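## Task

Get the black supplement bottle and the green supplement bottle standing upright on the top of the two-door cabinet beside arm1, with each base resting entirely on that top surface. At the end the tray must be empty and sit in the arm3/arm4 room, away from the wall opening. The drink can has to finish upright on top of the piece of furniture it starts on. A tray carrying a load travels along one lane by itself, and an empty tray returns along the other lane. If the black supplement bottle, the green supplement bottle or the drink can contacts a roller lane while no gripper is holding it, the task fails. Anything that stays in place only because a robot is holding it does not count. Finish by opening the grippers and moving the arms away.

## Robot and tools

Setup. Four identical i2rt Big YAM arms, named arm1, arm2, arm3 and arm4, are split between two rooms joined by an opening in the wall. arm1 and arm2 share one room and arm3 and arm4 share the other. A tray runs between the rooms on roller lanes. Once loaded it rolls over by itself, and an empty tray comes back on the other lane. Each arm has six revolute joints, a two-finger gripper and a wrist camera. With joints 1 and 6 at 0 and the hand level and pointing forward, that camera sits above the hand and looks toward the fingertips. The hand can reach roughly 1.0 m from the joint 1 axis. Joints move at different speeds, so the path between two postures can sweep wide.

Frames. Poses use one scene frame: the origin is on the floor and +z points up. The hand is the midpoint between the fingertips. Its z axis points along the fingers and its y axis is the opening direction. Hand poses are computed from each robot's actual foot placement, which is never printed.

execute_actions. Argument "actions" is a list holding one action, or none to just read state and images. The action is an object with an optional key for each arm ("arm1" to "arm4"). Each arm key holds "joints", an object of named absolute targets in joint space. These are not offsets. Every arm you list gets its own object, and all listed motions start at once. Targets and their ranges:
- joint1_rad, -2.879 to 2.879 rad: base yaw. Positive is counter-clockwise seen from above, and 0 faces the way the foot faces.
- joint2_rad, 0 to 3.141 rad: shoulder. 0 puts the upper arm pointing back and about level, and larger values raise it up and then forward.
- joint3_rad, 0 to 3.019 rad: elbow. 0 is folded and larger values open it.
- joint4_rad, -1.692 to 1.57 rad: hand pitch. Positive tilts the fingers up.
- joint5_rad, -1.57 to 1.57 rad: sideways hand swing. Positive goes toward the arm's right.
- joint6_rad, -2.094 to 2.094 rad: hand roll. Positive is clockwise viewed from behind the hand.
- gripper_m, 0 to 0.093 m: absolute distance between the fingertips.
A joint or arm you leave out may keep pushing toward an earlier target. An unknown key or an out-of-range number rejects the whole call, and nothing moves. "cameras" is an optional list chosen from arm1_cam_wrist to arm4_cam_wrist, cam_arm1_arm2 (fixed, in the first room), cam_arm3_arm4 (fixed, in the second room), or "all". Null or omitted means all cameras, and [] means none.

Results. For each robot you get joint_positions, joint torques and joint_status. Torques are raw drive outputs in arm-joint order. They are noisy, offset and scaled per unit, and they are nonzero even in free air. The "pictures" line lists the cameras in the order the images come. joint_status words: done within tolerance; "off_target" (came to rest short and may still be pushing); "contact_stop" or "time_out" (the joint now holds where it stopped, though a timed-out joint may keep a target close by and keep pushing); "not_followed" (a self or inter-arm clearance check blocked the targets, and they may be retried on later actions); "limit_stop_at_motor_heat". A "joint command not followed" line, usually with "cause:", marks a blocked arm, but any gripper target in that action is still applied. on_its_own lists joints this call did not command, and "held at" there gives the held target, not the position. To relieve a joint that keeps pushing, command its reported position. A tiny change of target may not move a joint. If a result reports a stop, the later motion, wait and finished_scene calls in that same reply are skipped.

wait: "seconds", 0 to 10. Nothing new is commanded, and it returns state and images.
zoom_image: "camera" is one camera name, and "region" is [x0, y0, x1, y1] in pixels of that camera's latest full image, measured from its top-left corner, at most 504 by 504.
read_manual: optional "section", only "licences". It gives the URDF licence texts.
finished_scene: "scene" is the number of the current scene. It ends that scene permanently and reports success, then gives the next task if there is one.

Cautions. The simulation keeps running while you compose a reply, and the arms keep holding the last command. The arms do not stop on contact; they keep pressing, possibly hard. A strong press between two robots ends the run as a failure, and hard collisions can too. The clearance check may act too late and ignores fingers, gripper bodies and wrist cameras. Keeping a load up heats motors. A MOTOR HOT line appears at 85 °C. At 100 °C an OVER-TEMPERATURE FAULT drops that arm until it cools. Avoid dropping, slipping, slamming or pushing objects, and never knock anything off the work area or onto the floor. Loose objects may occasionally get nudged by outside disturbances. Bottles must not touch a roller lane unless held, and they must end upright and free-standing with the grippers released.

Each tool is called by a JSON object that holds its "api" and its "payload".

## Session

{"api": "execute_actions", "payload": {"actions": []}}

Scene clock: 0.00 s.
Joint torques (N m, as the arm reports them, + toward a larger angle): no reading
arm1.joint_positions: joint1_rad=-0.603 joint2_rad=+0.545 joint3_rad=+1.730 joint4_rad=-1.473 joint5_rad=-0.179 joint6_rad=+0.150 gripper_m=+0.094
arm1.joint_status: not commanded
arm1.hand: x=-1.1225 y=-0.4897 z=+1.5566 quat_wxyz=(-0.461, +0.379, -0.705, -0.384) (m; scene frame)
arm2.joint_positions: joint1_rad=+0.856 joint2_rad=+0.515 joint3_rad=+1.622 joint4_rad=-1.557 joint5_rad=-0.216 joint6_rad=+0.348 gripper_m=+0.094
arm2.joint_status: not commanded
arm2.hand: x=-1.7192 y=+0.2389 z=+1.5325 quat_wxyz=(-0.389, +0.252, -0.806, -0.367) (m; scene frame)
arm3.joint_positions: joint1_rad=+0.260 joint2_rad=+0.397 joint3_rad=+1.523 joint4_rad=-1.261 joint5_rad=+0.009 joint6_rad=-0.172 gripper_m=+0.094
arm3.joint_status: not commanded
arm3.hand: x=+1.1043 y=-0.5000 z=+1.5379 quat_wxyz=(-0.439, +0.643, -0.391, -0.491) (m; scene frame)
arm4.joint_positions: joint1_rad=-0.545 joint2_rad=+0.487 joint3_rad=+1.616 joint4_rad=-1.569 joint5_rad=-0.236 joint6_rad=+0.362 gripper_m=+0.094
arm4.joint_status: not commanded
arm4.hand: x=+1.6718 y=+0.1429 z=+1.5014 quat_wxyz=(+0.036, +0.778, -0.319, -0.540) (m; scene frame)
pictures: arm1_cam_wrist, arm2_cam_wrist, arm3_cam_wrist, arm4_cam_wrist, cam_arm1_arm2, cam_arm3_arm4
Images, in order (width x height): arm1_cam_wrist 504x504, arm2_cam_wrist 504x504, arm3_cam_wrist 504x504, arm4_cam_wrist 504x504, cam_arm1_arm2 504x504, cam_arm3_arm4 504x504.

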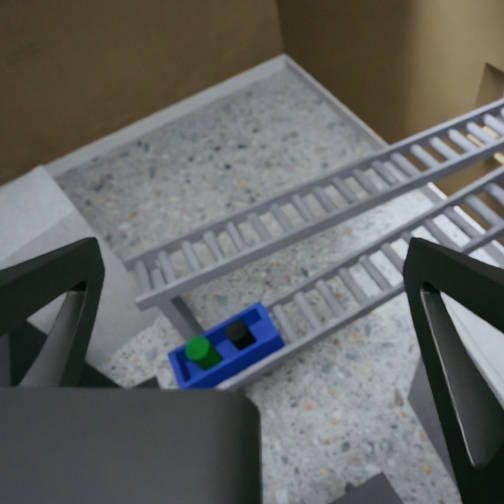

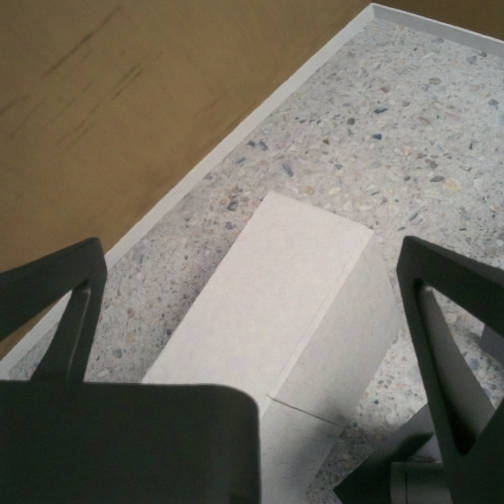

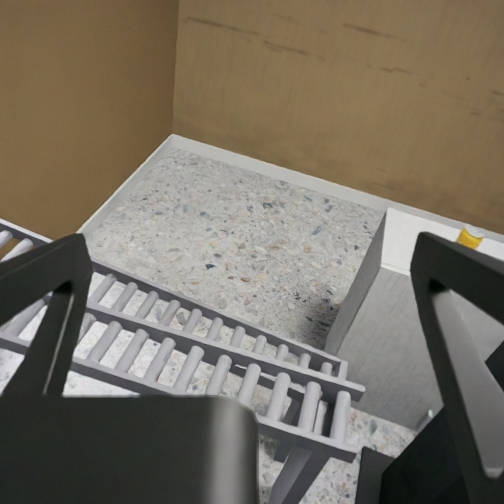

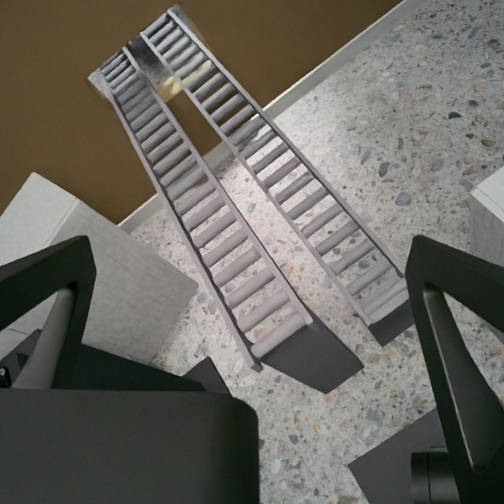

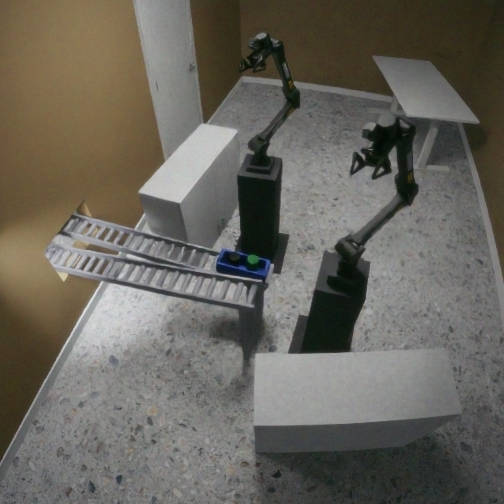

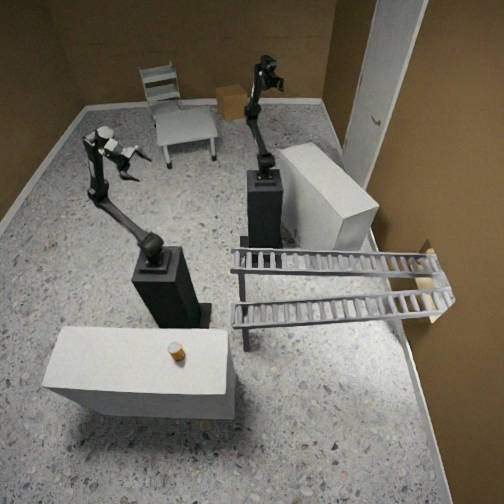

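{"api": "zoom_image", "payload": {"camera": "arm1_cam_wrist", "region": [120, 250, 320, 400]}}

{"api": "zoom_image", "payload": {"camera": "cam_arm1_arm2", "region": [120, 110, 320, 330]}}

{"api": "zoom_image", "payload": {"camera": "arm1_cam_wrist", "region": [350, 200, 504, 504]}}

Region (120, 250, 320, 400) of arm1_cam_wrist's 504x504 image, scaled by 2.520, with more detail than that image has; it fills the top 378 rows of this view, and the rest is white.

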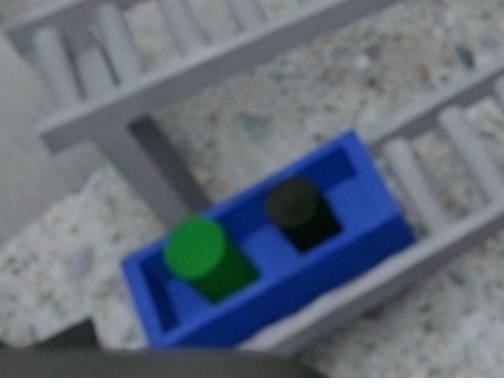

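Region (120, 110, 320, 330) of cam_arm1_arm2's 504x504 image, scaled by 2.291, with more detail than that image has; it fills the left 458 columns of this view, and the rest is white.

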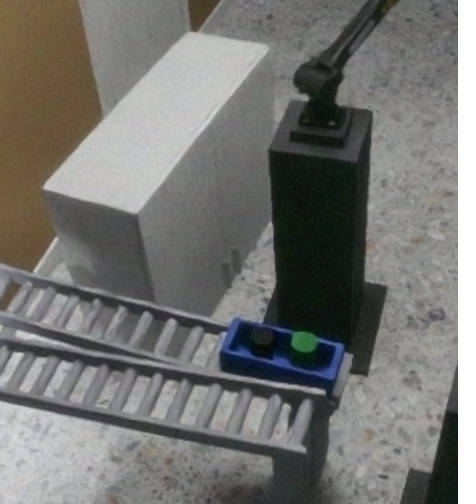

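Region (350, 200, 504, 504) of arm1_cam_wrist's 504x504 image, scaled by 1.658, with more detail than that image has; it fills the left 255 columns of this view, and the rest is white.

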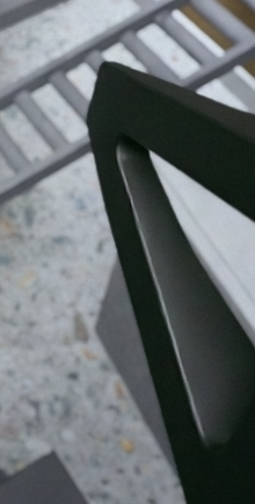

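{"api": "execute_actions", "payload": {"actions": [{"arm1":{"joints":{"joint1_rad":-0.078,"joint2_rad":2.265,"joint3_rad":1.56,"joint4_rad":-0.825,"joint5_rad":0,"joint6_rad":-0.05,"gripper_m":0.085}},"arm2":{"joints":{"joint1_rad":-0.36,"joint4_rad":-1.264,"joint5_rad":0,"joint6_rad":0}}}], "cameras": ["arm1_cam_wrist","arm2_cam_wrist","cam_arm1_arm2"]}}

Scene clock: 68.23 s.
Joint torques (N m, as the arm reports them, + toward a larger angle): arm1=[  0.72 -19.76   8.82   0.93   0.01  -0.1 ] | arm2=[-0.09  7.18  6.27  2.88 -0.02 -0.16] | arm3=[-0.4   7.25  5.83  2.38 -0.13 -0.05] | arm4=[-1.25  5.69  6.26  1.67 -0.12 -0.07]
arm1.joint_positions: joint1_rad=-0.075 joint2_rad=+2.281 joint3_rad=+1.538 joint4_rad=-0.833 joint5_rad=+0.000 joint6_rad=-0.039 gripper_m=+0.085
arm1.joint_status: all done
arm1.hand: x=-1.1313 y=-0.0004 z=+0.7554 quat_wxyz=(+0.002, +0.707, -0.708, +0.002) (m; scene frame)
arm2.joint_positions: joint1_rad=-0.349 joint2_rad=+0.515 joint3_rad=+1.622 joint4_rad=-1.286 joint5_rad=-0.002 joint6_rad=+0.015 gripper_m=+0.094
arm2.joint_status: all done
arm2.hand: x=-1.6419 y=+0.0780 z=+1.5939 quat_wxyz=(-0.629, -0.152, -0.753, +0.117) (m; scene frame)
arm3.joint_positions: joint1_rad=+0.260 joint2_rad=+0.397 joint3_rad=+1.523 joint4_rad=-1.261 joint5_rad=+0.009 joint6_rad=-0.172 gripper_m=+0.094
arm3.joint_status: not commanded
arm3.hand: x=+1.1043 y=-0.5000 z=+1.5379 quat_wxyz=(-0.439, +0.643, -0.391, -0.491) (m; scene frame)
arm4.joint_positions: joint1_rad=-0.545 joint2_rad=+0.487 joint3_rad=+1.616 joint4_rad=-1.569 joint5_rad=-0.236 joint6_rad=+0.362 gripper_m=+0.094
arm4.joint_status: not commanded
arm4.hand: x=+1.6718 y=+0.1429 z=+1.5014 quat_wxyz=(+0.036, +0.778, -0.319, -0.540) (m; scene frame)
pictures: arm1_cam_wrist, arm2_cam_wrist, cam_arm1_arm2
Images, in order (width x height): arm1_cam_wrist 504x504, arm2_cam_wrist 504x504, cam_arm1_arm2 504x504.

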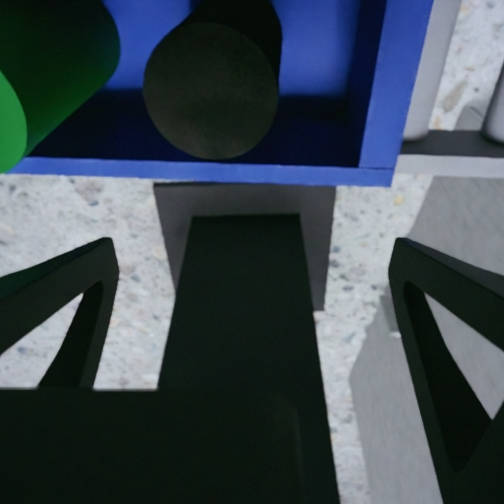

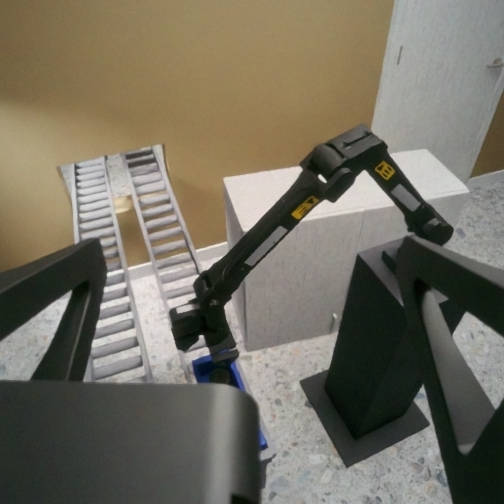

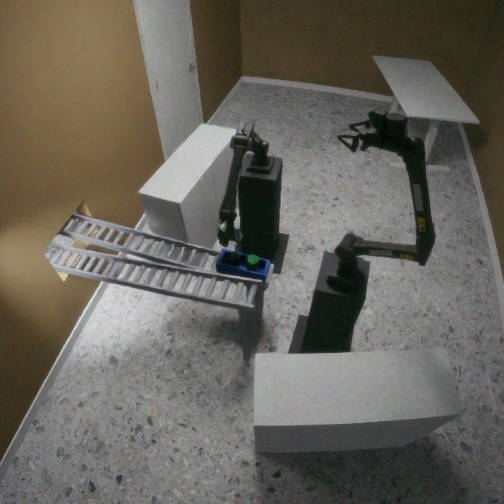

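{"api": "execute_actions", "payload": {"actions": [{"arm1":{"joints":{"joint1_rad":-0.04,"joint2_rad":2.508,"joint3_rad":1.69,"joint4_rad":-0.706}}}], "cameras": ["arm1_cam_wrist","arm2_cam_wrist"]}}

{"api": "zoom_image", "payload": {"camera": "arm2_cam_wrist", "region": [200, 120, 490, 380]}}

Scene clock: 160.10 s.
Joint torques (N m, as the arm reports them, + toward a larger angle): arm1=[  1.31 -21.78   7.78   0.75   0.    -0.11] | arm2=[-0.22  7.25  6.28  2.9  -0.01 -0.16] | arm3=[-0.54  6.45  5.51  2.24 -0.02  0.03] | arm4=[-1.49  5.69  6.27  1.76 -0.12 -0.08]
arm1.joint_positions: joint1_rad=-0.041 joint2_rad=+2.531 joint3_rad=+1.671 joint4_rad=-0.710 joint5_rad=+0.000 joint6_rad=-0.040 gripper_m=+0.085
arm1.joint_status: all done
arm1.hand: x=-1.1517 y=+0.0198 z=+0.6425 quat_wxyz=(+0.000, +0.719, -0.695, +0.000) (m; scene frame)
arm2.joint_positions: joint1_rad=-0.349 joint2_rad=+0.515 joint3_rad=+1.622 joint4_rad=-1.286 joint5_rad=-0.002 joint6_rad=+0.015 gripper_m=+0.094
arm2.joint_status: not commanded
arm2.hand: x=-1.6419 y=+0.0780 z=+1.5939 quat_wxyz=(-0.629, -0.152, -0.753, +0.117) (m; scene frame)
arm3.joint_positions: joint1_rad=+0.260 joint2_rad=+0.397 joint3_rad=+1.523 joint4_rad=-1.261 joint5_rad=+0.009 joint6_rad=-0.172 gripper_m=+0.094
arm3.joint_status: not commanded
arm3.hand: x=+1.1043 y=-0.5000 z=+1.5379 quat_wxyz=(-0.439, +0.643, -0.391, -0.491) (m; scene frame)
arm4.joint_positions: joint1_rad=-0.545 joint2_rad=+0.487 joint3_rad=+1.616 joint4_rad=-1.569 joint5_rad=-0.236 joint6_rad=+0.362 gripper_m=+0.094
arm4.joint_status: not commanded
arm4.hand: x=+1.6718 y=+0.1429 z=+1.5014 quat_wxyz=(+0.036, +0.778, -0.319, -0.540) (m; scene frame)
pictures: arm1_cam_wrist, arm2_cam_wrist
Images, in order (width x height): arm1_cam_wrist 504x504, arm2_cam_wrist 504x504.

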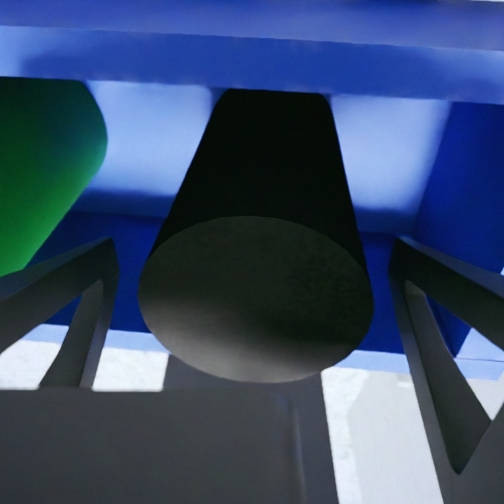

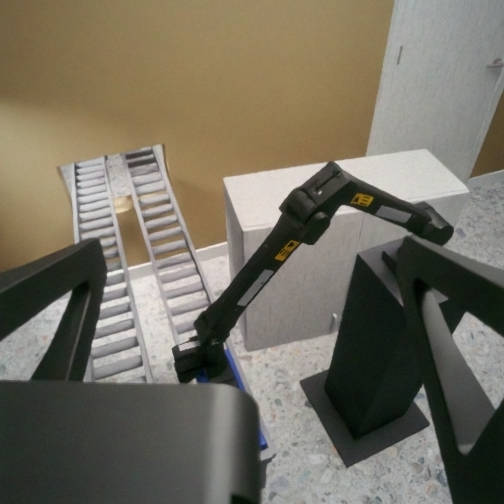

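Region (200, 120, 490, 380) of arm2_cam_wrist's 504x504 image, scaled by 1.738, with more detail than that image has; it fills the top 452 rows of this view, and the rest is white.

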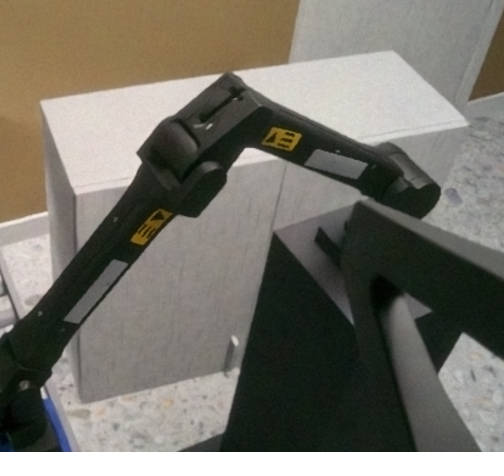

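{"api": "execute_actions", "payload": {"actions": [{"arm1":{"joints":{"gripper_m":0.045}}}], "cameras": ["arm1_cam_wrist"]}}

Scene clock: 170.07 s.
Joint torques (N m, as the arm reports them, + toward a larger angle): arm1=[  1.05 -21.78   7.75   0.79  -0.01  -0.08] | arm2=[-0.13  7.2   6.29  2.88 -0.01 -0.17] | arm3=[-0.28  6.52  5.39  2.24 -0.08  0.03] | arm4=[-1.33  5.81  6.28  1.69 -0.14 -0.08]
arm1.joint_positions: joint1_rad=-0.041 joint2_rad=+2.531 joint3_rad=+1.671 joint4_rad=-0.710 joint5_rad=+0.000 joint6_rad=-0.040 gripper_m=+0.059
arm1.joint_status: gripper_m off_target (ended at +0.059, target +0.045)
arm1.hand: x=-1.1516 y=+0.0198 z=+0.6425 quat_wxyz=(+0.000, +0.719, -0.695, +0.001) (m; scene frame)
arm2.joint_positions: joint1_rad=-0.349 joint2_rad=+0.515 joint3_rad=+1.622 joint4_rad=-1.286 joint5_rad=-0.002 joint6_rad=+0.015 gripper_m=+0.094
arm2.joint_status: not commanded
arm2.hand: x=-1.6419 y=+0.0780 z=+1.5939 quat_wxyz=(-0.629, -0.152, -0.753, +0.117) (m; scene frame)
arm3.joint_positions: joint1_rad=+0.260 joint2_rad=+0.397 joint3_rad=+1.523 joint4_rad=-1.261 joint5_rad=+0.009 joint6_rad=-0.172 gripper_m=+0.094
arm3.joint_status: not commanded
arm3.hand: x=+1.1043 y=-0.5000 z=+1.5379 quat_wxyz=(-0.439, +0.643, -0.391, -0.491) (m; scene frame)
arm4.joint_positions: joint1_rad=-0.545 joint2_rad=+0.487 joint3_rad=+1.616 joint4_rad=-1.569 joint5_rad=-0.236 joint6_rad=+0.362 gripper_m=+0.094
arm4.joint_status: not commanded
arm4.hand: x=+1.6718 y=+0.1429 z=+1.5014 quat_wxyz=(+0.036, +0.778, -0.319, -0.540) (m; scene frame)
pictures: arm1_cam_wrist
Images, in order (width x height): arm1_cam_wrist 504x504.

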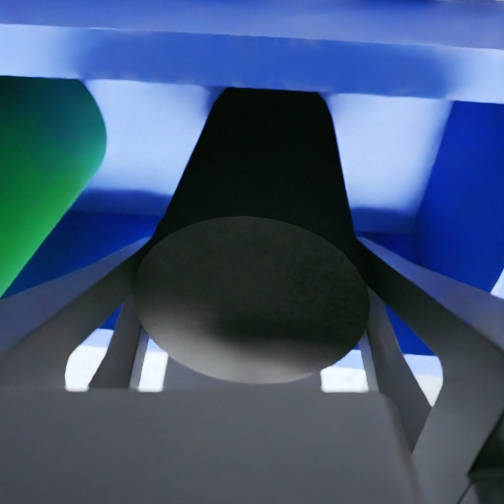

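{"api": "execute_actions", "payload": {"actions": [{"arm1":{"joints":{"joint2_rad":2.325,"joint3_rad":1.62,"joint4_rad":-0.865}}}], "cameras": ["arm1_cam_wrist"]}}

Scene clock: 229.80 s.
Joint torques (N m, as the arm reports them, + toward a larger angle): arm1=[  1.2  -19.86   8.32   0.14  -0.04  -0.09] | arm2=[-0.22  7.05  6.29  2.86 -0.02 -0.17] | arm3=[-0.22  7.05  5.48  2.23 -0.05  0.06] | arm4=[-1.44  5.99  6.3   1.68 -0.12 -0.09]
arm1.joint_positions: joint1_rad=-0.041 joint2_rad=+2.331 joint3_rad=+1.605 joint4_rad=-0.856 joint5_rad=+0.001 joint6_rad=-0.040 gripper_m=+0.059
arm1.joint_status: all done
arm1.hand: x=-1.1516 y=+0.0146 z=+0.7449 quat_wxyz=(+0.004, +0.719, -0.695, +0.005) (m; scene frame)
arm2.joint_positions: joint1_rad=-0.349 joint2_rad=+0.515 joint3_rad=+1.622 joint4_rad=-1.286 joint5_rad=-0.002 joint6_rad=+0.015 gripper_m=+0.094
arm2.joint_status: not commanded
arm2.hand: x=-1.6419 y=+0.0780 z=+1.5939 quat_wxyz=(-0.629, -0.152, -0.753, +0.117) (m; scene frame)
arm3.joint_positions: joint1_rad=+0.260 joint2_rad=+0.397 joint3_rad=+1.523 joint4_rad=-1.261 joint5_rad=+0.009 joint6_rad=-0.172 gripper_m=+0.094
arm3.joint_status: not commanded
arm3.hand: x=+1.1043 y=-0.5000 z=+1.5379 quat_wxyz=(-0.439, +0.643, -0.391, -0.491) (m; scene frame)
arm4.joint_positions: joint1_rad=-0.545 joint2_rad=+0.487 joint3_rad=+1.616 joint4_rad=-1.569 joint5_rad=-0.236 joint6_rad=+0.362 gripper_m=+0.094
arm4.joint_status: not commanded
arm4.hand: x=+1.6718 y=+0.1429 z=+1.5014 quat_wxyz=(+0.036, +0.778, -0.319, -0.540) (m; scene frame)
pictures: arm1_cam_wrist
Images, in order (width x height): arm1_cam_wrist 504x504.

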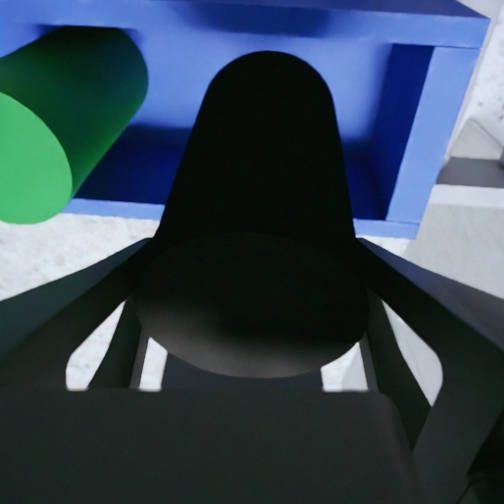

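{"api": "execute_actions", "payload": {"actions": [{"arm1":{"joints":{"joint1_rad":-1.629,"joint2_rad":2.103,"joint3_rad":1.665,"joint4_rad":-1.232,"joint5_rad":-0.07,"joint6_rad":0}},"arm2":{"joints":{"joint1_rad":0.336,"joint2_rad":2.045,"joint3_rad":1.65,"joint4_rad":-1.13,"joint5_rad":0,"joint6_rad":0.31,"gripper_m":0.05}}}], "cameras": ["arm1_cam_wrist","arm2_cam_wrist","cam_arm1_arm2"]}}

{"api": "zoom_image", "payload": {"camera": "cam_arm1_arm2", "region": [120, 90, 270, 240]}}

Scene clock: 264.17 s.
Joint torques (N m, as the arm reports them, + toward a larger angle): arm1=[  1.54 -18.89   9.26  -0.14  -0.15   0.1 ] | arm2=[  0.02 -20.74   9.35   0.69  -0.09   0.21] | arm3=[-0.16  6.55  5.39  2.13 -0.06 -0.03] | arm4=[-1.52  5.6   6.28  1.7  -0.14 -0.06]
arm1.joint_positions: joint1_rad=-1.637 joint2_rad=+2.108 joint3_rad=+1.656 joint4_rad=-1.221 joint5_rad=-0.067 joint6_rad=-0.008 gripper_m=+0.059
arm1.joint_status: all done
arm1.hand: x=-0.5640 y=-0.6077 z=+0.8972 quat_wxyz=(+0.051, -0.013, -0.998, -0.034) (m; scene frame)
arm2.joint_positions: joint1_rad=+0.341 joint2_rad=+2.040 joint3_rad=+1.634 joint4_rad=-1.134 joint5_rad=+0.000 joint6_rad=+0.294 gripper_m=+0.050
arm2.joint_status: all done
arm2.hand: x=-1.1883 y=+0.3131 z=+0.9599 quat_wxyz=(-0.013, +0.005, -1.000, -0.004) (m; scene frame)
arm3.joint_positions: joint1_rad=+0.260 joint2_rad=+0.397 joint3_rad=+1.523 joint4_rad=-1.261 joint5_rad=+0.009 joint6_rad=-0.172 gripper_m=+0.094
arm3.joint_status: not commanded
arm3.hand: x=+1.1043 y=-0.5000 z=+1.5379 quat_wxyz=(-0.439, +0.643, -0.391, -0.491) (m; scene frame)
arm4.joint_positions: joint1_rad=-0.545 joint2_rad=+0.487 joint3_rad=+1.616 joint4_rad=-1.569 joint5_rad=-0.236 joint6_rad=+0.362 gripper_m=+0.094
arm4.joint_status: not commanded
arm4.hand: x=+1.6718 y=+0.1429 z=+1.5014 quat_wxyz=(+0.036, +0.778, -0.319, -0.540) (m; scene frame)
pictures: arm1_cam_wrist, arm2_cam_wrist, cam_arm1_arm2
Images, in order (width x height): arm1_cam_wrist 504x504, arm2_cam_wrist 504x504, cam_arm1_arm2 504x504.

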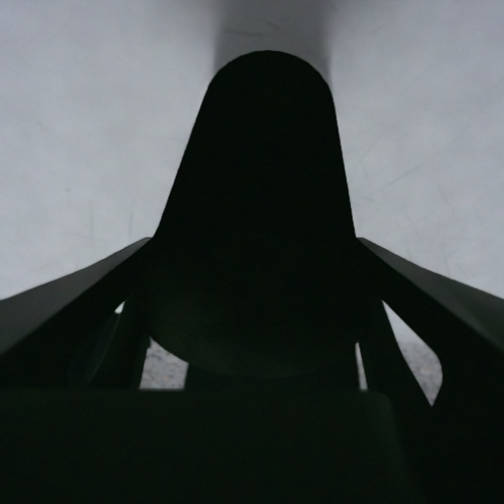

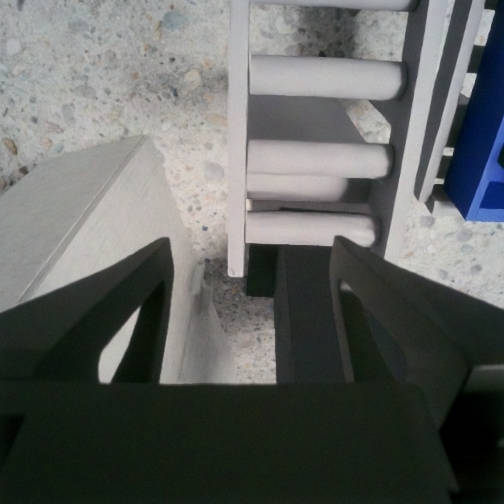

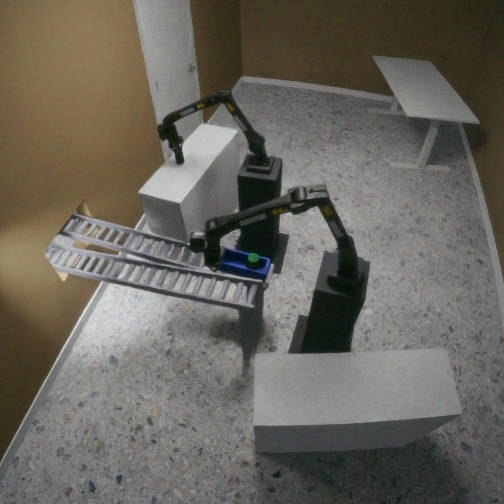

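Region (120, 90, 270, 240) of cam_arm1_arm2's 504x504 image, scaled by 3.360, with more detail than that image has.

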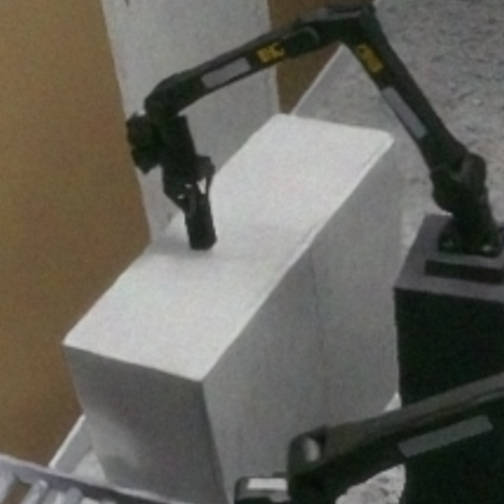

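{"api": "execute_actions", "payload": {"actions": [{"arm1":{"joints":{"joint3_rad":1.545,"joint4_rad":-1.10}}}], "cameras": ["arm1_cam_wrist","cam_arm1_arm2"]}}

{"api": "zoom_image", "payload": {"camera": "cam_arm1_arm2", "region": [130, 110, 230, 210]}}

Scene clock: 297.37 s.
Joint torques (N m, as the arm reports them, + toward a larger angle): arm1=[  1.8  -17.44   7.18   1.67  -0.14   0.05] | arm2=[  0.33 -20.69   9.32   0.65  -0.09   0.22] | arm3=[ 0.1   7.36  5.26  2.3  -0.08 -0.02] | arm4=[-1.54  6.03  6.27  1.68 -0.12 -0.08]
arm1.joint_positions: joint1_rad=-1.637 joint2_rad=+2.098 joint3_rad=+1.554 joint4_rad=-1.128 joint5_rad=-0.068 joint6_rad=-0.004 gripper_m=+0.059
arm1.joint_status: all done
arm1.hand: x=-0.5832 y=-0.6071 z=+0.8688 quat_wxyz=(+0.050, -0.015, -0.998, -0.034) (m; scene frame)
arm2.joint_positions: joint1_rad=+0.341 joint2_rad=+2.040 joint3_rad=+1.634 joint4_rad=-1.134 joint5_rad=+0.000 joint6_rad=+0.295 gripper_m=+0.050
arm2.joint_status: not commanded
arm2.hand: x=-1.1883 y=+0.3131 z=+0.9599 quat_wxyz=(-0.013, +0.005, -1.000, -0.004) (m; scene frame)
arm3.joint_positions: joint1_rad=+0.260 joint2_rad=+0.397 joint3_rad=+1.523 joint4_rad=-1.261 joint5_rad=+0.009 joint6_rad=-0.172 gripper_m=+0.094
arm3.joint_status: not commanded
arm3.hand: x=+1.1043 y=-0.5000 z=+1.5379 quat_wxyz=(-0.439, +0.643, -0.391, -0.491) (m; scene frame)
arm4.joint_positions: joint1_rad=-0.545 joint2_rad=+0.487 joint3_rad=+1.616 joint4_rad=-1.569 joint5_rad=-0.236 joint6_rad=+0.362 gripper_m=+0.094
arm4.joint_status: not commanded
arm4.hand: x=+1.6718 y=+0.1429 z=+1.5014 quat_wxyz=(+0.036, +0.778, -0.319, -0.540) (m; scene frame)
pictures: arm1_cam_wrist, cam_arm1_arm2
Images, in order (width x height): arm1_cam_wrist 504x504, cam_arm1_arm2 504x504.

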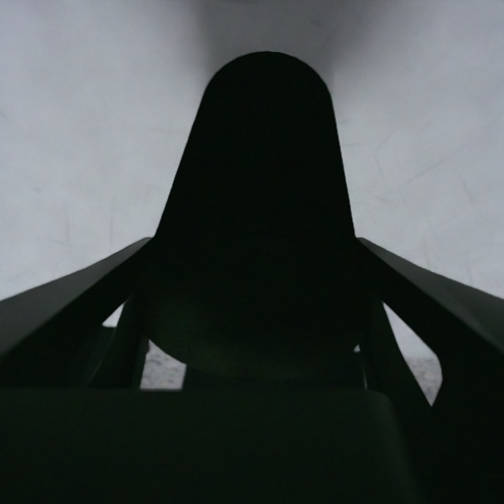

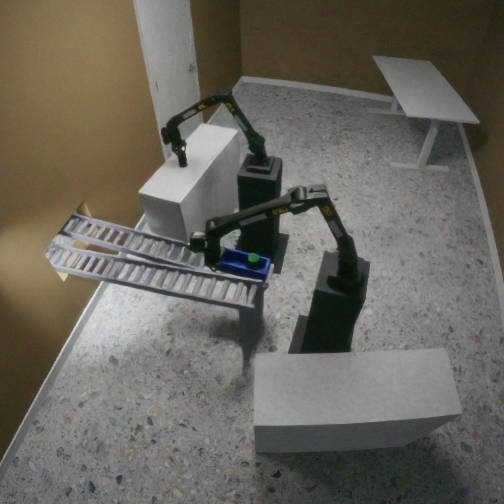

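Region (130, 110, 230, 210) of cam_arm1_arm2's 504x504 image, scaled by 5.040, with more detail than that image has.

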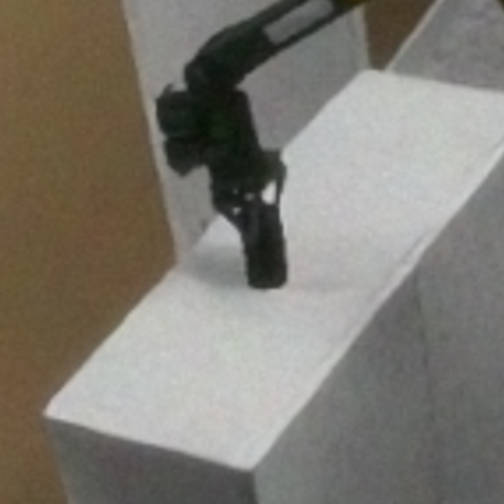

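{"api": "execute_actions", "payload": {"actions": [{"arm1":{"joints":{"joint2_rad":2.09,"joint3_rad":1.57,"joint4_rad":-1.128,"gripper_m":0.088}}}], "cameras": ["arm1_cam_wrist"]}}

Scene clock: 311.80 s.
Joint torques (N m, as the arm reports them, + toward a larger angle): arm1=[  1.52 -18.45   9.37   0.36  -0.11   0.06] | arm2=[  0.27 -20.67   9.34   0.66  -0.09   0.22] | arm3=[-0.46  6.88  5.47  2.36 -0.09  0.02] | arm4=[-1.48  5.68  6.32  1.75 -0.14 -0.11]
arm1.joint_positions: joint1_rad=-1.637 joint2_rad=+2.098 joint3_rad=+1.554 joint4_rad=-1.127 joint5_rad=-0.068 joint6_rad=-0.004 gripper_m=+0.088
arm1.joint_status: all done
arm1.hand: x=-0.5831 y=-0.6070 z=+0.8690 quat_wxyz=(+0.050, -0.016, -0.998, -0.034) (m; scene frame)
arm2.joint_positions: joint1_rad=+0.341 joint2_rad=+2.040 joint3_rad=+1.634 joint4_rad=-1.134 joint5_rad=+0.000 joint6_rad=+0.295 gripper_m=+0.050
arm2.joint_status: not commanded
arm2.hand: x=-1.1883 y=+0.3131 z=+0.9599 quat_wxyz=(-0.013, +0.005, -1.000, -0.004) (m; scene frame)
arm3.joint_positions: joint1_rad=+0.260 joint2_rad=+0.397 joint3_rad=+1.523 joint4_rad=-1.261 joint5_rad=+0.009 joint6_rad=-0.172 gripper_m=+0.094
arm3.joint_status: not commanded
arm3.hand: x=+1.1043 y=-0.5000 z=+1.5379 quat_wxyz=(-0.439, +0.643, -0.391, -0.491) (m; scene frame)
arm4.joint_positions: joint1_rad=-0.545 joint2_rad=+0.487 joint3_rad=+1.616 joint4_rad=-1.569 joint5_rad=-0.236 joint6_rad=+0.362 gripper_m=+0.094
arm4.joint_status: not commanded
arm4.hand: x=+1.6718 y=+0.1429 z=+1.5014 quat_wxyz=(+0.036, +0.778, -0.319, -0.540) (m; scene frame)
pictures: arm1_cam_wrist
Images, in order (width x height): arm1_cam_wrist 504x504.

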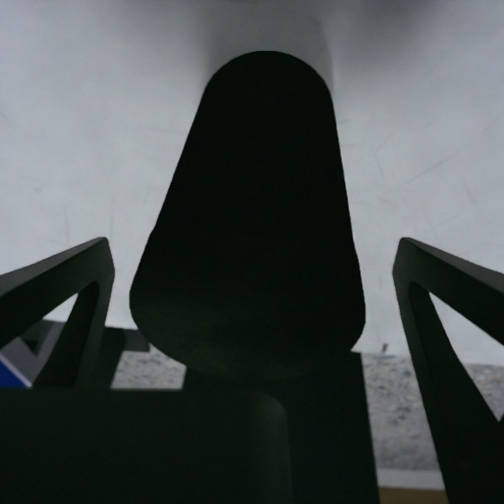

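{"api": "execute_actions", "payload": {"actions": [{"arm1":{"joints":{"joint2_rad":1.96,"joint3_rad":1.58,"joint4_rad":-1.2}}}], "cameras": []}}

{"api": "execute_actions", "payload": {"actions": [{"arm1":{"joints":{"joint1_rad":0.124,"joint2_rad":2.065,"joint3_rad":1.728,"joint4_rad":-1.2,"joint5_rad":0,"joint6_rad":0.168}}}], "cameras": ["arm1_cam_wrist","cam_arm1_arm2"]}}

Scene clock: 334.73 s.
Joint torques (N m, as the arm reports them, + toward a larger angle): arm1=[  1.83 -16.81  10.98   0.12  -0.12   0.06] | arm2=[  0.35 -20.41   9.36   0.73  -0.09   0.21] | arm3=[-0.42  6.81  5.47  2.27 -0.06  0.02] | arm4=[-1.4   5.79  6.29  1.7  -0.14 -0.08]
arm1.joint_positions: joint1_rad=-1.637 joint2_rad=+1.958 joint3_rad=+1.554 joint4_rad=-1.191 joint5_rad=-0.068 joint6_rad=-0.004 gripper_m=+0.088
arm1.joint_status: all done
arm1.hand: x=-0.5834 y=-0.6069 z=+0.9471 quat_wxyz=(+0.012, -0.014, -0.999, -0.033) (m; scene frame)
arm2.joint_positions: joint1_rad=+0.341 joint2_rad=+2.040 joint3_rad=+1.634 joint4_rad=-1.134 joint5_rad=+0.000 joint6_rad=+0.295 gripper_m=+0.050
arm2.joint_status: not commanded
arm2.hand: x=-1.1883 y=+0.3131 z=+0.9599 quat_wxyz=(-0.013, +0.005, -1.000, -0.004) (m; scene frame)
arm3.joint_positions: joint1_rad=+0.260 joint2_rad=+0.397 joint3_rad=+1.523 joint4_rad=-1.261 joint5_rad=+0.009 joint6_rad=-0.172 gripper_m=+0.094
arm3.joint_status: not commanded
arm3.hand: x=+1.1043 y=-0.5000 z=+1.5379 quat_wxyz=(-0.439, +0.643, -0.391, -0.491) (m; scene frame)
arm4.joint_positions: joint1_rad=-0.545 joint2_rad=+0.487 joint3_rad=+1.616 joint4_rad=-1.569 joint5_rad=-0.236 joint6_rad=+0.362 gripper_m=+0.094
arm4.joint_status: not commanded
arm4.hand: x=+1.6718 y=+0.1429 z=+1.5014 quat_wxyz=(+0.036, +0.778, -0.319, -0.540) (m; scene frame)
pictures: none
No camera images: the call's "cameras" was empty. Leave "cameras" out to get every camera's image.

Scene clock: 336.80 s.
Joint torques (N m, as the arm reports them, + toward a larger angle): arm1=[  0.72 -18.98  11.19   0.3    0.09   0.14] | arm2=[  0.39 -20.69   9.39   0.68  -0.09   0.22] | arm3=[-0.41  6.83  5.3   2.25 -0.07 -0.04] | arm4=[-1.22  5.83  6.2   1.72 -0.13 -0.09]
arm1.joint_positions: joint1_rad=+0.132 joint2_rad=+2.069 joint3_rad=+1.702 joint4_rad=-1.195 joint5_rad=-0.002 joint6_rad=+0.157 gripper_m=+0.088
arm1.joint_status: all done
arm1.hand: x=-1.2590 y=+0.0128 z=+0.9341 quat_wxyz=(-0.002, +0.710, -0.704, -0.004) (m; scene frame)
arm2.joint_positions: joint1_rad=+0.341 joint2_rad=+2.040 joint3_rad=+1.634 joint4_rad=-1.134 joint5_rad=+0.000 joint6_rad=+0.295 gripper_m=+0.050
arm2.joint_status: not commanded
arm2.hand: x=-1.1883 y=+0.3131 z=+0.9599 quat_wxyz=(-0.013, +0.005, -1.000, -0.004) (m; scene frame)
arm3.joint_positions: joint1_rad=+0.260 joint2_rad=+0.397 joint3_rad=+1.523 joint4_rad=-1.261 joint5_rad=+0.009 joint6_rad=-0.172 gripper_m=+0.094
arm3.joint_status: not commanded
arm3.hand: x=+1.1043 y=-0.5000 z=+1.5379 quat_wxyz=(-0.439, +0.643, -0.391, -0.491) (m; scene frame)
arm4.joint_positions: joint1_rad=-0.545 joint2_rad=+0.487 joint3_rad=+1.616 joint4_rad=-1.569 joint5_rad=-0.236 joint6_rad=+0.362 gripper_m=+0.094
arm4.joint_status: not commanded
arm4.hand: x=+1.6718 y=+0.1429 z=+1.5014 quat_wxyz=(+0.036, +0.778, -0.319, -0.540) (m; scene frame)
pictures: arm1_cam_wrist, cam_arm1_arm2
Images, in order (width x height): arm1_cam_wrist 504x504, cam_arm1_arm2 504x504.

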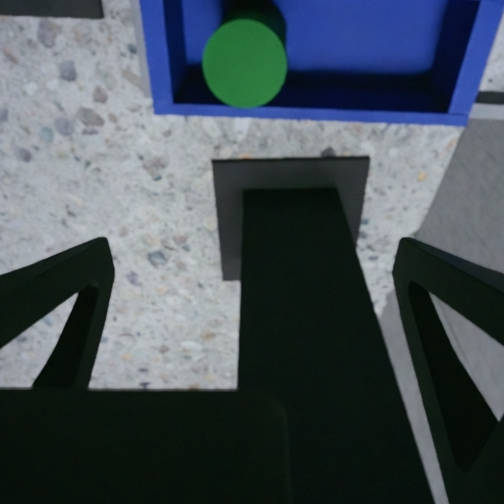

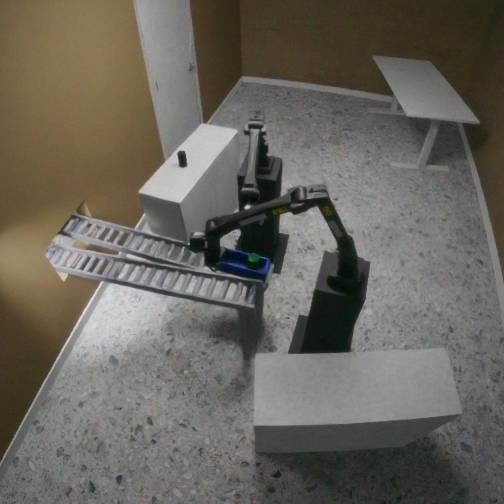

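{"api": "execute_actions", "payload": {"actions": [{"arm1":{"joints":{"joint1_rad":0.15,"joint2_rad":2.466,"joint3_rad":1.668,"joint4_rad":-0.728,"joint6_rad":0.18,"gripper_m":0.093}}}], "cameras": ["arm1_cam_wrist"]}}

Scene clock: 362.70 s.
Joint torques (N m, as the arm reports them, + toward a larger angle): arm1=[  1.67 -21.62   8.75   1.     0.07   0.12] | arm2=[  0.31 -20.64   9.4    0.71  -0.1    0.21] | arm3=[ 0.12  6.32  5.44  2.26 -0.06  0.  ] | arm4=[-1.34  5.92  6.28  1.77 -0.15 -0.09]
arm1.joint_positions: joint1_rad=+0.143 joint2_rad=+2.493 joint3_rad=+1.636 joint4_rad=-0.738 joint5_rad=-0.002 joint6_rad=+0.169 gripper_m=+0.093
arm1.joint_status: all done
arm1.hand: x=-1.2635 y=-0.0009 z=+0.6569 quat_wxyz=(+0.008, +0.710, -0.704, +0.010) (m; scene frame)
arm2.joint_positions: joint1_rad=+0.341 joint2_rad=+2.040 joint3_rad=+1.634 joint4_rad=-1.134 joint5_rad=+0.000 joint6_rad=+0.295 gripper_m=+0.050
arm2.joint_status: not commanded
arm2.hand: x=-1.1883 y=+0.3131 z=+0.9599 quat_wxyz=(-0.013, +0.005, -1.000, -0.004) (m; scene frame)
arm3.joint_positions: joint1_rad=+0.260 joint2_rad=+0.397 joint3_rad=+1.523 joint4_rad=-1.261 joint5_rad=+0.009 joint6_rad=-0.172 gripper_m=+0.094
arm3.joint_status: not commanded
arm3.hand: x=+1.1043 y=-0.5000 z=+1.5379 quat_wxyz=(-0.439, +0.643, -0.391, -0.491) (m; scene frame)
arm4.joint_positions: joint1_rad=-0.545 joint2_rad=+0.487 joint3_rad=+1.616 joint4_rad=-1.569 joint5_rad=-0.236 joint6_rad=+0.362 gripper_m=+0.094
arm4.joint_status: not commanded
arm4.hand: x=+1.6718 y=+0.1429 z=+1.5014 quat_wxyz=(+0.036, +0.778, -0.319, -0.540) (m; scene frame)
pictures: arm1_cam_wrist
Images, in order (width x height): arm1_cam_wrist 504x504.

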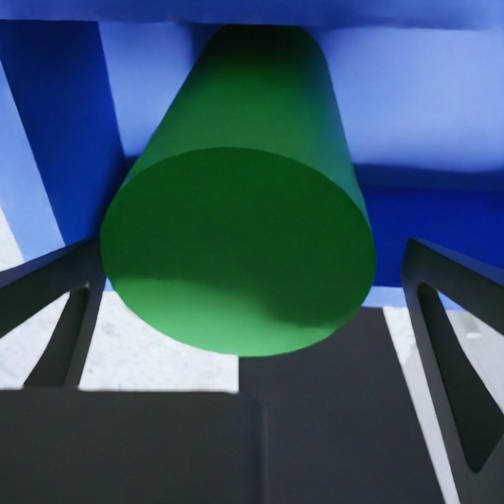

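{"api": "execute_actions", "payload": {"actions": [{"arm1":{"joints":{"joint3_rad":1.695,"joint4_rad":-0.685,"gripper_m":0.078}}}], "cameras": ["arm1_cam_wrist"]}}

Scene clock: 375.07 s.
Joint torques (N m, as the arm reports them, + toward a larger angle): arm1=[  1.62 -22.14   9.2    1.12   0.06   0.15] | arm2=[  0.32 -20.63   9.35   0.72  -0.1    0.21] | arm3=[-0.44  6.66  5.46  2.3  -0.08 -0.01] | arm4=[-1.36  5.55  6.26  1.69 -0.13 -0.08]
arm1.joint_positions: joint1_rad=+0.143 joint2_rad=+2.493 joint3_rad=+1.663 joint4_rad=-0.695 joint5_rad=-0.002 joint6_rad=+0.170 gripper_m=+0.078
arm1.joint_status: all done
arm1.hand: x=-1.2678 y=+0.0234 z=+0.6637 quat_wxyz=(-0.012, +0.710, -0.704, -0.019) (m; scene frame)
arm2.joint_positions: joint1_rad=+0.341 joint2_rad=+2.040 joint3_rad=+1.634 joint4_rad=-1.134 joint5_rad=+0.000 joint6_rad=+0.295 gripper_m=+0.050
arm2.joint_status: not commanded
arm2.hand: x=-1.1883 y=+0.3131 z=+0.9599 quat_wxyz=(-0.013, +0.005, -1.000, -0.004) (m; scene frame)
arm3.joint_positions: joint1_rad=+0.260 joint2_rad=+0.397 joint3_rad=+1.523 joint4_rad=-1.261 joint5_rad=+0.009 joint6_rad=-0.172 gripper_m=+0.094
arm3.joint_status: not commanded
arm3.hand: x=+1.1043 y=-0.5000 z=+1.5379 quat_wxyz=(-0.439, +0.643, -0.391, -0.491) (m; scene frame)
arm4.joint_positions: joint1_rad=-0.545 joint2_rad=+0.487 joint3_rad=+1.616 joint4_rad=-1.569 joint5_rad=-0.236 joint6_rad=+0.362 gripper_m=+0.094
arm4.joint_status: not commanded
arm4.hand: x=+1.6718 y=+0.1429 z=+1.5014 quat_wxyz=(+0.036, +0.778, -0.319, -0.540) (m; scene frame)
pictures: arm1_cam_wrist
Images, in order (width x height): arm1_cam_wrist 504x504.

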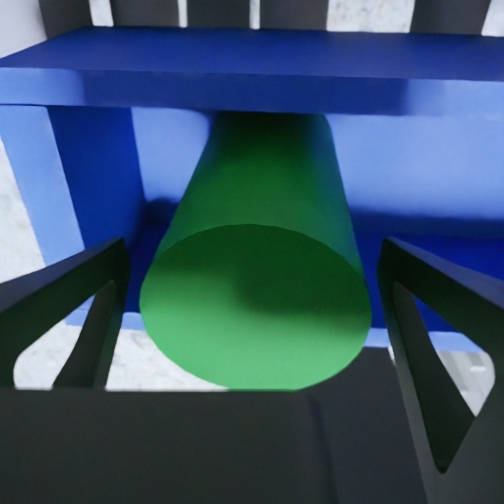

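{"api": "execute_actions", "payload": {"actions": [{"arm1":{"joints":{"gripper_m":0.045}}}], "cameras": ["arm1_cam_wrist"]}}

Scene clock: 383.07 s.
Joint torques (N m, as the arm reports them, + toward a larger angle): arm1=[  1.79 -22.16   9.23   1.08   0.04   0.13] | arm2=[  0.23 -20.59   9.33   0.69  -0.1    0.23] | arm3=[-0.6   6.66  5.3   2.5  -0.03  0.03] | arm4=[-1.34  5.75  6.31  1.72 -0.13 -0.07]
arm1.joint_positions: joint1_rad=+0.143 joint2_rad=+2.493 joint3_rad=+1.663 joint4_rad=-0.694 joint5_rad=-0.001 joint6_rad=+0.170 gripper_m=+0.065
arm1.joint_status: gripper_m off_target (ended at +0.065, target +0.045)
arm1.hand: x=-1.2677 y=+0.0235 z=+0.6637 quat_wxyz=(-0.012, +0.710, -0.704, -0.019) (m; scene frame)
arm2.joint_positions: joint1_rad=+0.341 joint2_rad=+2.040 joint3_rad=+1.634 joint4_rad=-1.134 joint5_rad=+0.000 joint6_rad=+0.295 gripper_m=+0.050
arm2.joint_status: not commanded
arm2.hand: x=-1.1883 y=+0.3131 z=+0.9599 quat_wxyz=(-0.013, +0.005, -1.000, -0.004) (m; scene frame)
arm3.joint_positions: joint1_rad=+0.260 joint2_rad=+0.397 joint3_rad=+1.523 joint4_rad=-1.261 joint5_rad=+0.009 joint6_rad=-0.172 gripper_m=+0.094
arm3.joint_status: not commanded
arm3.hand: x=+1.1043 y=-0.5000 z=+1.5379 quat_wxyz=(-0.439, +0.643, -0.391, -0.491) (m; scene frame)
arm4.joint_positions: joint1_rad=-0.545 joint2_rad=+0.487 joint3_rad=+1.616 joint4_rad=-1.569 joint5_rad=-0.236 joint6_rad=+0.362 gripper_m=+0.094
arm4.joint_status: not commanded
arm4.hand: x=+1.6718 y=+0.1429 z=+1.5014 quat_wxyz=(+0.036, +0.778, -0.319, -0.540) (m; scene frame)
pictures: arm1_cam_wrist
Images, in order (width x height): arm1_cam_wrist 504x504.

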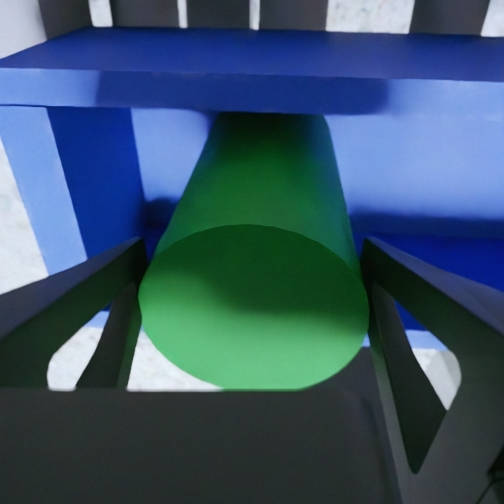

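{"api": "execute_actions", "payload": {"actions": [{"arm1":{"joints":{"joint2_rad":2.287,"joint3_rad":1.655,"joint4_rad":-0.905}}}], "cameras": ["arm1_cam_wrist"]}}

Scene clock: 403.07 s.
Joint torques (N m, as the arm reports them, + toward a larger angle): arm1=[  1.54 -20.07   9.     0.19   0.02   0.14] | arm2=[  0.42 -20.56   9.34   0.68  -0.09   0.22] | arm3=[-0.16  7.27  5.33  2.22 -0.06  0.03] | arm4=[-1.35  5.69  6.34  1.66 -0.14 -0.06]
arm1.joint_positions: joint1_rad=+0.143 joint2_rad=+2.294 joint3_rad=+1.637 joint4_rad=-0.895 joint5_rad=-0.001 joint6_rad=+0.170 gripper_m=+0.065
arm1.joint_status: all done
arm1.hand: x=-1.2671 y=+0.0202 z=+0.7761 quat_wxyz=(-0.005, +0.710, -0.704, -0.007) (m; scene frame)
arm2.joint_positions: joint1_rad=+0.341 joint2_rad=+2.040 joint3_rad=+1.634 joint4_rad=-1.134 joint5_rad=+0.000 joint6_rad=+0.295 gripper_m=+0.050
arm2.joint_status: not commanded
arm2.hand: x=-1.1883 y=+0.3131 z=+0.9599 quat_wxyz=(-0.013, +0.005, -1.000, -0.004) (m; scene frame)
arm3.joint_positions: joint1_rad=+0.260 joint2_rad=+0.397 joint3_rad=+1.523 joint4_rad=-1.261 joint5_rad=+0.009 joint6_rad=-0.172 gripper_m=+0.094
arm3.joint_status: not commanded
arm3.hand: x=+1.1043 y=-0.5000 z=+1.5379 quat_wxyz=(-0.439, +0.643, -0.391, -0.491) (m; scene frame)
arm4.joint_positions: joint1_rad=-0.545 joint2_rad=+0.487 joint3_rad=+1.616 joint4_rad=-1.569 joint5_rad=-0.236 joint6_rad=+0.362 gripper_m=+0.094
arm4.joint_status: not commanded
arm4.hand: x=+1.6718 y=+0.1429 z=+1.5014 quat_wxyz=(+0.036, +0.778, -0.319, -0.540) (m; scene frame)
pictures: arm1_cam_wrist
Images, in order (width x height): arm1_cam_wrist 504x504.

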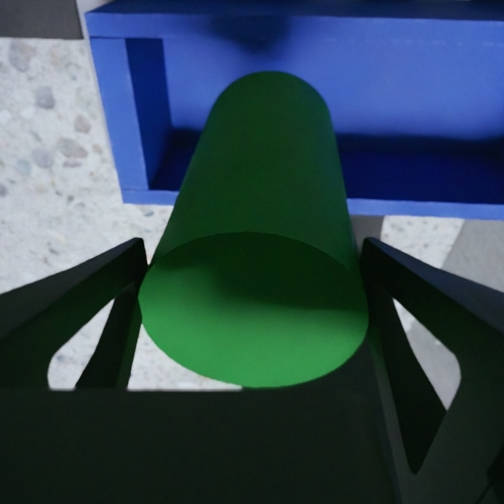

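{"api": "execute_actions", "payload": {"actions": [{"arm1":{"joints":{"joint1_rad":-1.307,"joint2_rad":1.912,"joint3_rad":1.49,"joint4_rad":-1.137,"joint5_rad":-0.063,"joint6_rad":0}}}], "cameras": ["arm1_cam_wrist","cam_arm1_arm2"]}}

Scene clock: 424.53 s.
Joint torques (N m, as the arm reports them, + toward a larger angle): arm1=[  1.66 -17.13   9.59   0.1   -0.15  -0.11] | arm2=[  0.27 -20.7    9.36   0.67  -0.09   0.22] | arm3=[-0.67  7.15  5.42  2.29 -0.05 -0.03] | arm4=[-1.38  5.9   6.32  1.7  -0.12 -0.07]
arm1.joint_positions: joint1_rad=-1.315 joint2_rad=+1.921 joint3_rad=+1.479 joint4_rad=-1.126 joint5_rad=-0.060 joint6_rad=+0.010 gripper_m=+0.065
arm1.joint_status: all done
arm1.hand: x=-0.6213 y=-0.4299 z=+0.9411 quat_wxyz=(+0.003, +0.139, -0.990, -0.029) (m; scene frame)
arm2.joint_positions: joint1_rad=+0.341 joint2_rad=+2.040 joint3_rad=+1.634 joint4_rad=-1.134 joint5_rad=+0.000 joint6_rad=+0.295 gripper_m=+0.050
arm2.joint_status: not commanded
arm2.hand: x=-1.1883 y=+0.3131 z=+0.9599 quat_wxyz=(-0.013, +0.005, -1.000, -0.004) (m; scene frame)
arm3.joint_positions: joint1_rad=+0.260 joint2_rad=+0.397 joint3_rad=+1.523 joint4_rad=-1.261 joint5_rad=+0.009 joint6_rad=-0.172 gripper_m=+0.094
arm3.joint_status: not commanded
arm3.hand: x=+1.1043 y=-0.5000 z=+1.5379 quat_wxyz=(-0.439, +0.643, -0.391, -0.491) (m; scene frame)
arm4.joint_positions: joint1_rad=-0.545 joint2_rad=+0.487 joint3_rad=+1.616 joint4_rad=-1.569 joint5_rad=-0.236 joint6_rad=+0.362 gripper_m=+0.094
arm4.joint_status: not commanded
arm4.hand: x=+1.6718 y=+0.1429 z=+1.5014 quat_wxyz=(+0.036, +0.778, -0.319, -0.540) (m; scene frame)
pictures: arm1_cam_wrist, cam_arm1_arm2
Images, in order (width x height): arm1_cam_wrist 504x504, cam_arm1_arm2 504x504.

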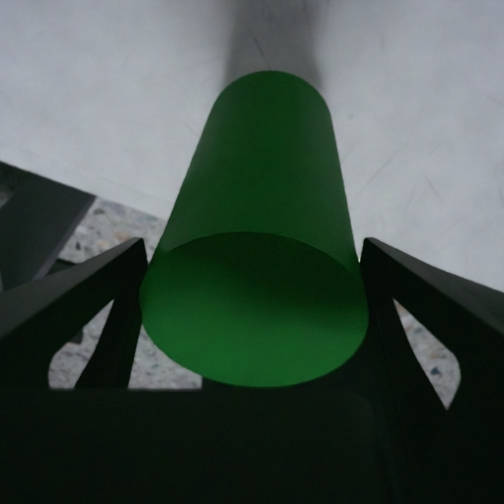

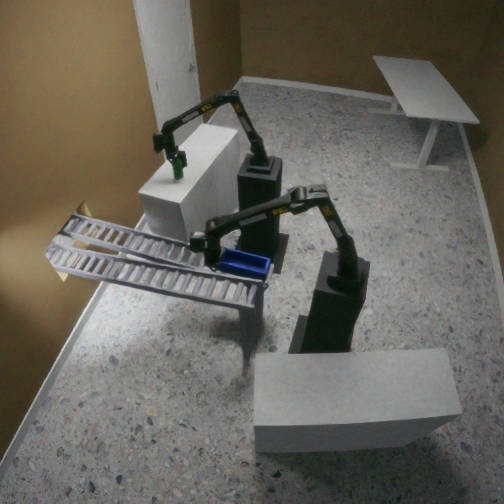

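{"api": "execute_actions", "payload": {"actions": [{"arm1":{"joints":{"joint2_rad":1.995,"joint4_rad":-1.03}},"arm2":{"joints":{"joint1_rad":-0.074,"joint2_rad":2.205,"joint3_rad":1.45,"joint4_rad":-0.785,"joint6_rad":-0.126}}}], "cameras": ["arm1_cam_wrist","arm2_cam_wrist","cam_arm1_arm2"]}}

Scene clock: 455.73 s.
Joint torques (N m, as the arm reports them, + toward a larger angle): arm1=[  1.49 -17.47   9.22   1.18  -0.11  -0.1 ] | arm2=[  0.31 -20.83   7.46   0.95  -0.19  -0.16] | arm3=[ 0.65  6.62  5.47  2.12 -0.06  0.06] | arm4=[-1.19  5.56  6.33  1.72 -0.14 -0.08]
arm1.joint_positions: joint1_rad=-1.315 joint2_rad=+1.999 joint3_rad=+1.479 joint4_rad=-1.043 joint5_rad=-0.060 joint6_rad=+0.010 gripper_m=+0.065
arm1.joint_status: all done
arm1.hand: x=-0.6090 y=-0.4262 z=+0.8985 quat_wxyz=(+0.001, +0.140, -0.990, -0.030) (m; scene frame)
arm2.joint_positions: joint1_rad=-0.073 joint2_rad=+2.203 joint3_rad=+1.434 joint4_rad=-0.798 joint5_rad=+0.002 joint6_rad=-0.110 gripper_m=+0.050
arm2.joint_status: all done
arm2.hand: x=-1.2003 y=+0.0668 z=+0.8036 quat_wxyz=(-0.001, +0.001, -1.000, +0.001) (m; scene frame)
arm3.joint_positions: joint1_rad=+0.260 joint2_rad=+0.397 joint3_rad=+1.523 joint4_rad=-1.261 joint5_rad=+0.009 joint6_rad=-0.172 gripper_m=+0.094
arm3.joint_status: not commanded
arm3.hand: x=+1.1043 y=-0.5000 z=+1.5379 quat_wxyz=(-0.439, +0.643, -0.391, -0.491) (m; scene frame)
arm4.joint_positions: joint1_rad=-0.545 joint2_rad=+0.487 joint3_rad=+1.616 joint4_rad=-1.569 joint5_rad=-0.236 joint6_rad=+0.362 gripper_m=+0.094
arm4.joint_status: not commanded
arm4.hand: x=+1.6718 y=+0.1429 z=+1.5014 quat_wxyz=(+0.036, +0.778, -0.319, -0.540) (m; scene frame)
pictures: arm1_cam_wrist, arm2_cam_wrist, cam_arm1_arm2
Images, in order (width x height): arm1_cam_wrist 504x504, arm2_cam_wrist 504x504, cam_arm1_arm2 504x504.

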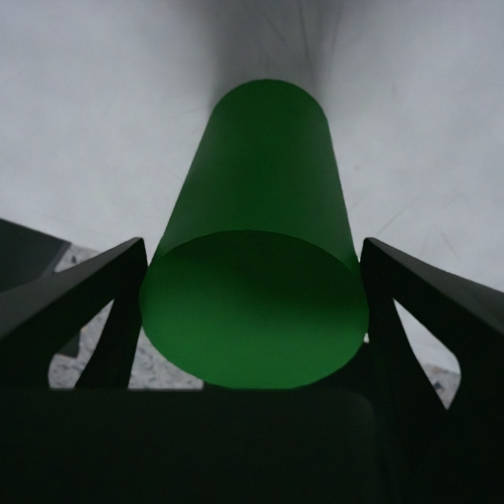

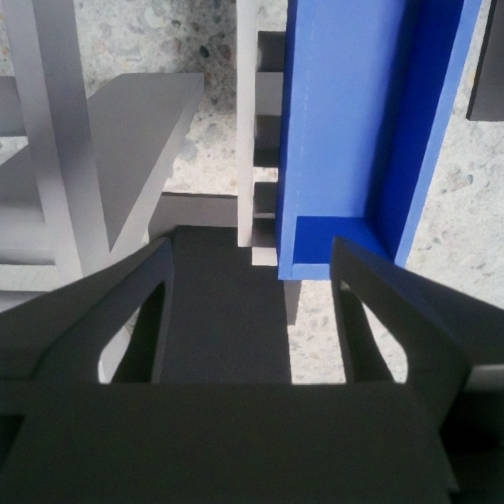

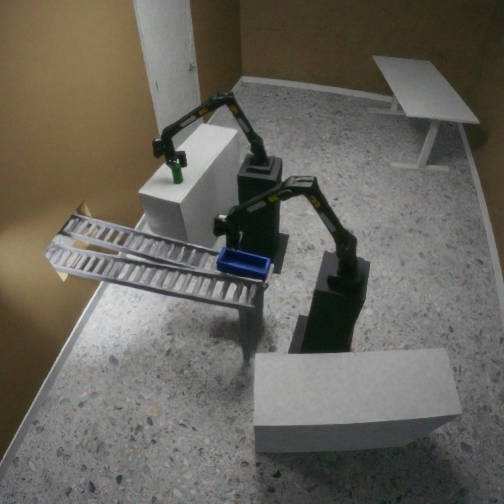

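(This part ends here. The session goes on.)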